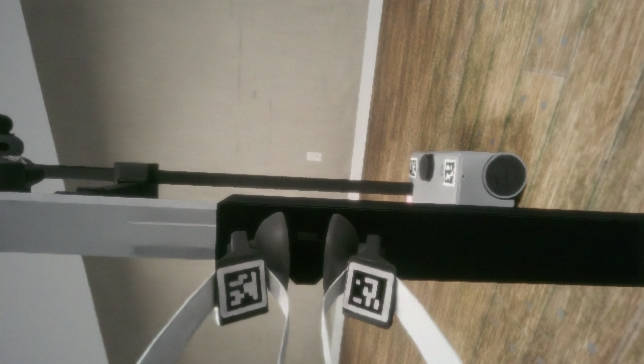

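>>> {"name": "execute_actions", "arguments": {"actions": [{"r1":{"joints":{"gripper_m":0.045}},"r2":{"joints":{"lift_m":0.748,"wrist_pitch_rad":0.002}}}], "cameras": []}}

>>> {"name": "execute_actions", "arguments": {"actions": [{"r1":{"joints":{"arm_m":0.311}},"r2":{"joints":{"lift_m":0.7565}}}], "cameras": []}}

>>> {"name": "execute_actions", "arguments": {"actions": [{"r1":{"joints":{"gripper_m":-0.085}}}], "cameras": []}}

>>> {"name": "execute_actions", "arguments": {"actions": [{"r1":{"joints":{"arm_m":0.298}}}], "cameras": ["r1_wrist_camera"]}}

>>> {"name": "execute_actions", "arguments": {"actions": [{"r2":{"joints":{"lift_m":0.768}}}], "cameras": ["r1_wrist_camera"]}}

Scene clock: 193.00 s.
r1.base_odometry: x=-1.725 y=-1.944 heading=+1.010 (m, m, rad; r1's odometry frame)
r1.turned_by_wheels: +0.000 (rad since the last result)
r1.turned_by_imu: +0.001 (rad since the last result)
r1.base_tilt: forward=+0.3 right=-0.7 (deg)
r1.lidar_m: 3.24 1.80 1.56 1.56 1.79 3.05 1.93 3.78 3.24 0.73 3.70 3.69
r1.head_depth_mm: 2789 2753 2164 1784 1510 1322 1165 / 2917 2779 2156 1777 1509 1310 1155 / 2949 726 1980 1721 1549 1266 1163 / 1287 820 1772 1686 1514 1313 1165 / 3078 2767 2191 1727 1504 1314 1159 / 3217 2774 2170 1783 1514 1317 1174 / 3291 2788 2157 1787 1521 1312 1172
r1.base_status: not commanded
r1.joint_positions: lift_m=+0.384 arm_m=+0.300 wrist_yaw_rad=-0.001 wrist_pitch_rad=-0.018 wrist_roll_rad=+1.567 gripper_m=+0.045 head_pan_rad=-1.577 head_tilt_rad=-0.791
r1.joint_status: all done
r1.motor_effort: left_wheel=-1(1) right_wheel=+0(0) lift_m=+43(43) arm_m=-7(12) wrist_yaw_rad=+1(1) wrist_pitch_rad=+8(8) wrist_roll_rad=+1(1) gripper_m=+0(79) head_pan_rad=+3(3) head_tilt_rad=-4(5) (%)
r1.hand_pose: x=-0.0217 y=-0.7012 z=+0.4934 quat_wxyz=(+0.002, -0.001, -1.000, -0.009) (m; r1's base frame)
r1.wrist_depth_mm: - - - - - 895 598 / - - - - - 884 587 / - - - - - 909 596 / 602 - - - 929 778 580 / 199 200 197 198 201 207 209 / - - - - 206 755 527 / - - - - - 841 576
r2.base_odometry: x=-0.356 y=+0.538 heading=+2.860 (m, m, rad; r2's odometry frame)
r2.turned_by_wheels: +0.000 (rad since the last result)
r2.turned_by_imu: +0.000 (rad since the last result)
r2.base_tilt: forward=-0.5 right=-0.8 (deg)
r2.lidar_m: 3.26 2.02 1.81 1.82 2.19 3.25 3.28 3.30 2.91 0.67 3.52 2.20
r2.head_depth_mm: 2482 2793 2395 1875 1558 - - / 2564 2846 2367 1936 - 1321 1147 / 2656 2925 1494 - 1549 1318 1154 / 2686 1532 720 1743 1476 1304 1150 / 2838 3044 2281 1807 1540 1311 1142 / 2959 3163 2343 1858 1534 1311 1141 / 3048 3155 2343 1831 1530 1306 1136
r2.base_status: not commanded
r2.joint_positions: lift_m=+0.748 arm_m=+0.299 wrist_yaw_rad=-0.003 wrist_pitch_rad=-0.080 wrist_roll_rad=-0.008 gripper_m=-0.019 head_pan_rad=-1.563 head_tilt_rad=-0.791
r2.joint_status: wrist_pitch_rad off_target (ended at -0.080, target +0.002); the others done
r2.motor_effort: left_wheel=-2(1) right_wheel=+1(2) lift_m=+20(29) arm_m=-7(8) wrist_yaw_rad=+2(2) wrist_pitch_rad=+31(47) wrist_roll_rad=+1(1) gripper_m=-18(19) head_pan_rad=-3(1) head_tilt_rad=-4(4) (%)
r2.hand_pose: x=-0.0221 y=-0.6971 z=+0.8424 quat_wxyz=(+0.710, +0.028, -0.703, -0.029) (m; r2's base frame)
r2.wrist_depth_mm: - - 100 99 100 - - / - - 103 102 104 - - / - - 107 106 - - - / - - 111 110 140 - - / - 103 104 105 106 106 - / - 75 76 76 76 76 76 / - - - 153 - - -
pictures: none
No camera images: the call's "cameras" was empty. Leave "cameras" out to get every camera's image.

Scene clock: 193.83 s.
r1.base_odometry: x=-1.725 y=-1.944 heading=+1.010 (m, m, rad; r1's odometry frame)
r1.turned_by_wheels: +0.000 (rad since the last result)
r1.turned_by_imu: +0.000 (rad since the last result)
r1.base_tilt: forward=+0.6 right=-0.5 (deg)
r1.lidar_m: 3.23 1.80 1.56 1.56 1.79 3.07 1.92 3.78 3.24 0.73 3.73 3.70
r1.head_depth_mm: 2772 2789 2163 1794 1528 1309 1163 / 2865 2764 2159 1777 1510 1311 1157 / 2921 726 1988 1735 1544 1277 1150 / 1287 823 1781 1700 1501 1314 1161 / 3046 2784 2184 1736 1515 1313 1162 / 3157 2767 2186 1773 1509 1312 1167 / 3322 2828 2182 1772 1514 1323 1165
r1.base_status: not commanded
r1.joint_positions: lift_m=+0.384 arm_m=+0.311 wrist_yaw_rad=-0.001 wrist_pitch_rad=-0.018 wrist_roll_rad=+1.567 gripper_m=+0.045 head_pan_rad=-1.577 head_tilt_rad=-0.791
r1.joint_status: all done
r1.motor_effort: left_wheel=-1(1) right_wheel=+1(0) lift_m=+43(43) arm_m=+7(5) wrist_yaw_rad=+1(1) wrist_pitch_rad=+8(8) wrist_roll_rad=+1(1) gripper_m=+2(2) head_pan_rad=+3(3) head_tilt_rad=-5(4) (%)
r1.hand_pose: x=-0.0217 y=-0.7113 z=+0.4934 quat_wxyz=(+0.002, -0.001, -1.000, -0.010) (m; r1's base frame)
r1.wrist_depth_mm: - - - - - 902 605 / - - - - - 898 598 / - - - - - 868 610 / - 1000 - - - 762 590 / 188 189 188 188 192 194 199 / - - - - 195 199 201 / - - - - - 816 570
r2.base_odometry: x=-0.356 y=+0.538 heading=+2.860 (m, m, rad; r2's odometry frame)
r2.turned_by_wheels: +0.000 (rad since the last result)
r2.turned_by_imu: +0.000 (rad since the last result)
r2.base_tilt: forward=-0.5 right=-0.7 (deg)
r2.lidar_m: 3.26 2.03 1.81 1.82 2.19 3.25 3.28 3.27 2.91 0.67 3.52 2.21
r2.head_depth_mm: 2460 2791 2391 1892 1570 - - / 2560 2854 2394 - - 1318 1150 / 2644 2935 810 - 1544 1313 1146 / 2715 1542 710 1747 1467 1303 1148 / 2827 3035 2263 1820 1534 1302 1139 / 2928 3154 2326 1831 1538 1307 1142 / 3090 3152 2315 1838 1529 1298 1134
r2.base_status: not commanded
r2.joint_positions: lift_m=+0.756 arm_m=+0.299 wrist_yaw_rad=-0.003 wrist_pitch_rad=-0.099 wrist_roll_rad=-0.008 gripper_m=-0.019 head_pan_rad=-1.563 head_tilt_rad=-0.791
r2.joint_status: all done
r2.on_its_own: wrist_pitch_rad is at rest, and its effort (+39) is outside its rest range (-20 to +32)
r2.motor_effort: left_wheel=-2(1) right_wheel=+2(2) lift_m=+32(31) arm_m=-8(8) wrist_yaw_rad=+2(2) wrist_pitch_rad=+39(40) wrist_roll_rad=+1(1) gripper_m=-18(19) head_pan_rad=-3(3) head_tilt_rad=-4(5) (%)
r2.hand_pose: x=-0.0221 y=-0.6961 z=+0.8451 quat_wxyz=(+0.709, +0.035, -0.703, -0.036) (m; r2's base frame)
r2.wrist_depth_mm: - - 98 97 99 - - / - - 103 101 103 - - / - - 106 105 - - - / - - 111 109 143 - - / - 107 108 109 110 111 - / - 78 79 79 80 80 81 / - - - 154 - - -
pictures: none
No camera images: the call's "cameras" was empty. Leave "cameras" out to get every camera's image.

Scene clock: 195.63 s.
r1.base_odometry: x=-1.725 y=-1.944 heading=+1.010 (m, m, rad; r1's odometry frame)
r1.turned_by_wheels: +0.000 (rad since the last result)
r1.turned_by_imu: +0.000 (rad since the last result)
r1.base_tilt: forward=+0.3 right=-0.6 (deg)
r1.lidar_m: 3.23 1.80 1.56 1.56 1.79 3.05 1.93 3.82 3.23 0.73 3.70 3.69
r1.head_depth_mm: 2794 2765 2168 1782 1507 1316 1154 / 2841 2776 2179 1791 1521 1314 1160 / 2939 724 1999 1724 1564 1275 1163 / 1297 823 1766 1691 1517 1313 1157 / 3110 2800 2174 1730 1515 1326 1168 / 3218 2720 2170 1781 1517 1316 1166 / 3280 2762 2161 1781 1512 1323 1160
r1.base_status: not commanded
r1.joint_positions: lift_m=+0.384 arm_m=+0.311 wrist_yaw_rad=-0.001 wrist_pitch_rad=-0.014 wrist_roll_rad=+1.568 gripper_m=-0.083 head_pan_rad=-1.577 head_tilt_rad=-0.791
r1.joint_status: all done
r1.motor_effort: left_wheel=-1(1) right_wheel=+0(0) lift_m=+43(44) arm_m=-1(7) wrist_yaw_rad=+0(1) wrist_pitch_rad=+6(8) wrist_roll_rad=+1(1) gripper_m=-38(100) head_pan_rad=+3(3) head_tilt_rad=-3(4) (%)
r1.hand_pose: x=-0.0217 y=-0.7120 z=+0.4946 quat_wxyz=(+0.002, -0.001, -1.000, -0.007) (m; r1's base frame)
r1.wrist_depth_mm: - - - - - 904 604 / - - - - - 927 597 / - - - - - 848 593 / - - - - - 781 588 / 188 189 184 187 192 194 198 / - - - 149 193 197 199 / - - - - - 873 576
r2.base_odometry: x=-0.356 y=+0.538 heading=+2.860 (m, m, rad; r2's odometry frame)
r2.turned_by_wheels: +0.000 (rad since the last result)
r2.turned_by_imu: +0.000 (rad since the last result)
r2.base_tilt: forward=-0.5 right=-0.8 (deg)
r2.lidar_m: 3.28 2.02 1.81 1.82 2.18 3.26 3.28 3.27 2.90 0.67 3.52 2.21
r2.head_depth_mm: 2487 2792 2388 1889 1574 - - / 2582 2843 2370 - - 1323 1152 / 2674 2929 813 - 1547 1317 1149 / 2712 1542 710 1738 1476 1306 1145 / 2845 3035 2273 1806 1532 1314 1143 / 2950 3158 2324 1842 1540 1308 1138 / 3048 3166 2326 1843 1517 1300 1138
r2.base_status: not commanded
r2.joint_positions: lift_m=+0.756 arm_m=+0.299 wrist_yaw_rad=-0.003 wrist_pitch_rad=-0.099 wrist_roll_rad=-0.008 gripper_m=-0.019 head_pan_rad=-1.563 head_tilt_rad=-0.791
r2.joint_status: not commanded
r2.on_its_own: wrist_pitch_rad is at rest, and its effort (+39) is outside its rest range (-20 to +32)
r2.motor_effort: left_wheel=-1(2) right_wheel=+2(2) lift_m=+32(32) arm_m=-7(7) wrist_yaw_rad=+2(2) wrist_pitch_rad=+39(39) wrist_roll_rad=+1(1) gripper_m=-19(19) head_pan_rad=-2(2) head_tilt_rad=-4(3) (%)
r2.hand_pose: x=-0.0221 y=-0.6961 z=+0.8451 quat_wxyz=(+0.709, +0.035, -0.703, -0.036) (m; r2's base frame)
r2.wrist_depth_mm: - - 98 97 99 - - / - - 102 101 103 - - / - - 107 105 - - - / - - 111 109 143 - - / - 107 108 109 110 111 - / - 78 79 79 79 80 80 / - - - 154 - - -
pictures: none
No camera images: the call's "cameras" was empty. Leave "cameras" out to get every camera's image.

Scene clock: 196.93 s.
r1.base_odometry: x=-1.725 y=-1.944 heading=+1.010 (m, m, rad; r1's odometry frame)
r1.turned_by_wheels: +0.000 (rad since the last result)
r1.turned_by_imu: +0.000 (rad since the last result)
r1.base_tilt: forward=+0.3 right=-0.6 (deg)
r1.lidar_m: 3.23 1.80 1.56 1.56 1.79 3.05 1.92 3.81 3.24 0.73 3.71 3.69
r1.head_depth_mm: 2772 2721 2163 1770 1507 1315 1163 / 2843 2752 2182 1789 1521 1309 1163 / 2913 725 1989 1729 1555 1264 1159 / 1296 818 1743 1685 1521 1317 1168 / 3093 2774 2148 1738 1515 1314 1165 / 3280 2781 2172 1784 1510 1315 1161 / 3309 2789 2180 1777 1517 1318 1166
r1.base_status: not commanded
r1.joint_positions: lift_m=+0.384 arm_m=+0.299 wrist_yaw_rad=-0.003 wrist_pitch_rad=-0.013 wrist_roll_rad=+1.568 gripper_m=-0.077 head_pan_rad=-1.577 head_tilt_rad=-0.791
r1.joint_status: all done
r1.on_its_own: gripper_m is held at -0.078, not at your -0.085, by its stall guard, which is still easing; arm_m is at rest, and its effort (-17) is outside its rest range (-14 to +14)
r1.motor_effort: left_wheel=-1(1) right_wheel=+1(3) lift_m=+43(43) arm_m=-17(28) wrist_yaw_rad=+3(3) wrist_pitch_rad=+5(6) wrist_roll_rad=+1(1) gripper_m=-35(38) head_pan_rad=+3(3) head_tilt_rad=-4(4) (%)
r1.hand_pose: x=-0.0220 y=-0.7000 z=+0.4948 quat_wxyz=(+0.002, -0.001, -1.000, -0.007) (m; r1's base frame)
r1.wrist_depth_mm: - - - - - 894 624 / - - - - - 884 607 / - - - - - 880 609 / 496 - - - 981 775 583 / 202 202 201 199 202 205 208 / - - - - - 763 213 / - - - - - 842 574
r2.base_odometry: x=-0.356 y=+0.538 heading=+2.860 (m, m, rad; r2's odometry frame)
r2.turned_by_wheels: +0.000 (rad since the last result)
r2.turned_by_imu: +0.000 (rad since the last result)
r2.base_tilt: forward=-0.5 right=-0.7 (deg)
r2.lidar_m: 3.26 2.03 1.81 1.82 2.18 3.27 3.27 3.27 2.91 0.66 3.50 2.20
r2.head_depth_mm: 2464 2812 2380 1895 1574 - - / 2581 2863 2407 - - 1317 1151 / 2640 2904 812 - 1542 1313 1148 / 2736 1534 708 1753 1468 1304 1150 / 2836 3048 2302 1798 1538 1312 1141 / 2960 3149 2336 1867 1532 1309 1140 / 3028 3151 2293 1835 1526 1308 1139
r2.base_status: not commanded
r2.joint_positions: lift_m=+0.756 arm_m=+0.299 wrist_yaw_rad=-0.003 wrist_pitch_rad=-0.099 wrist_roll_rad=-0.008 gripper_m=-0.019 head_pan_rad=-1.563 head_tilt_rad=-0.791
r2.joint_status: not commanded
r2.on_its_own: wrist_pitch_rad is at rest, and its effort (+39) is outside its rest range (-20 to +32)
r2.motor_effort: left_wheel=-1(2) right_wheel=+2(2) lift_m=+32(32) arm_m=-7(7) wrist_yaw_rad=+2(2) wrist_pitch_rad=+39(39) wrist_roll_rad=+1(1) gripper_m=-19(19) head_pan_rad=-3(3) head_tilt_rad=-4(4) (%)
r2.hand_pose: x=-0.0221 y=-0.6961 z=+0.8451 quat_wxyz=(+0.709, +0.035, -0.703, -0.036) (m; r2's base frame)
r2.wrist_depth_mm: - - 98 97 99 - - / - - 103 101 102 - - / - - 106 105 - - - / - - 111 109 142 - - / - 107 108 109 110 111 - / - 78 78 79 80 80 81 / - - - 154 - - -
pictures: r1_wrist_camera
Images, in order (width x height): r1_wrist_camera 644x364.

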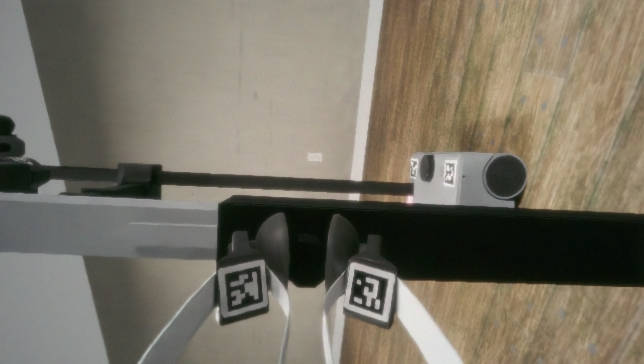

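Scene clock: 197.70 s.
r1.base_odometry: x=-1.725 y=-1.944 heading=+1.010 (m, m, rad; r1's odometry frame)
r1.turned_by_wheels: +0.000 (rad since the last result)
r1.turned_by_imu: +0.000 (rad since the last result)
r1.base_tilt: forward=+0.5 right=-0.5 (deg)
r1.lidar_m: 3.22 1.80 1.56 1.56 1.79 3.08 1.92 3.79 3.24 0.73 3.72 3.69
r1.head_depth_mm: 2790 2767 2163 1787 1514 1320 1167 / 2877 2730 2168 1799 1517 1314 1160 / 2864 725 1987 1721 1546 1266 1162 / 954 798 1730 1675 1509 1310 1160 / 3118 2729 2161 1748 1504 1310 1163 / 3226 2789 2203 1792 1505 1310 1161 / 3271 2812 2180 1792 1518 1321 1165
r1.base_status: not commanded
r1.joint_positions: lift_m=+0.384 arm_m=+0.299 wrist_yaw_rad=-0.003 wrist_pitch_rad=-0.013 wrist_roll_rad=+1.568 gripper_m=-0.074 head_pan_rad=-1.577 head_tilt_rad=-0.791
r1.joint_status: not commanded
r1.on_its_own: gripper_m is held at -0.075, not at your -0.085, by its stall guard, which is still easing; arm_m is at rest, and its effort (-18) is outside its rest range (-14 to +14)
r1.motor_effort: left_wheel=-1(1) right_wheel=+1(1) lift_m=+43(44) arm_m=-18(18) wrist_yaw_rad=+2(2) wrist_pitch_rad=+5(5) wrist_roll_rad=+1(1) gripper_m=-34(35) head_pan_rad=+3(2) head_tilt_rad=-4(5) (%)
r1.hand_pose: x=-0.0220 y=-0.7000 z=+0.4948 quat_wxyz=(+0.002, -0.001, -1.000, -0.007) (m; r1's base frame)
r1.wrist_depth_mm: - - - - - 893 615 / - - - - - 898 600 / - - - - - 866 605 / - - - - 947 789 609 / 200 202 199 198 202 206 208 / - - - - - 748 212 / - - - - - 838 580
r2.base_odometry: x=-0.356 y=+0.538 heading=+2.860 (m, m, rad; r2's odometry frame)
r2.turned_by_wheels: +0.000 (rad since the last result)
r2.turned_by_imu: +0.000 (rad since the last result)
r2.base_tilt: forward=-0.5 right=-0.8 (deg)
r2.lidar_m: 3.28 2.02 1.81 1.82 2.18 3.25 3.29 3.28 2.91 0.66 3.53 2.21
r2.head_depth_mm: 2461 2742 2390 1888 1584 - - / 2552 2847 2423 - 1515 1322 1150 / 2643 2937 790 - 1542 1318 1146 / 2696 1531 710 1741 1470 1305 1145 / 2841 3032 2289 1802 1538 1313 1144 / 2946 3167 2332 1830 1535 1309 1141 / 3053 3155 2320 1850 1522 1298 1137
r2.base_status: not commanded
r2.joint_positions: lift_m=+0.767 arm_m=+0.299 wrist_yaw_rad=-0.003 wrist_pitch_rad=-0.103 wrist_roll_rad=-0.008 gripper_m=-0.019 head_pan_rad=-1.563 head_tilt_rad=-0.791
r2.joint_status: all done
r2.on_its_own: wrist_pitch_rad is at rest, and its effort (+40) is outside its rest range (-20 to +32)
r2.motor_effort: left_wheel=-2(2) right_wheel=+2(2) lift_m=+32(33) arm_m=-8(7) wrist_yaw_rad=+2(2) wrist_pitch_rad=+40(41) wrist_roll_rad=+1(1) gripper_m=-19(18) head_pan_rad=-3(4) head_tilt_rad=-5(3) (%)
r2.hand_pose: x=-0.0221 y=-0.6960 z=+0.8557 quat_wxyz=(+0.709, +0.036, -0.703, -0.037) (m; r2's base frame)
r2.wrist_depth_mm: - - 98 97 99 - - / - - 102 101 103 - - / - - 106 105 - - - / - - 111 109 143 - - / - 108 108 109 110 111 - / - 79 79 80 80 81 81 / - - - 154 - - -
pictures: r1_wrist_camera
Images, in order (width x height): r1_wrist_camera 644x364.

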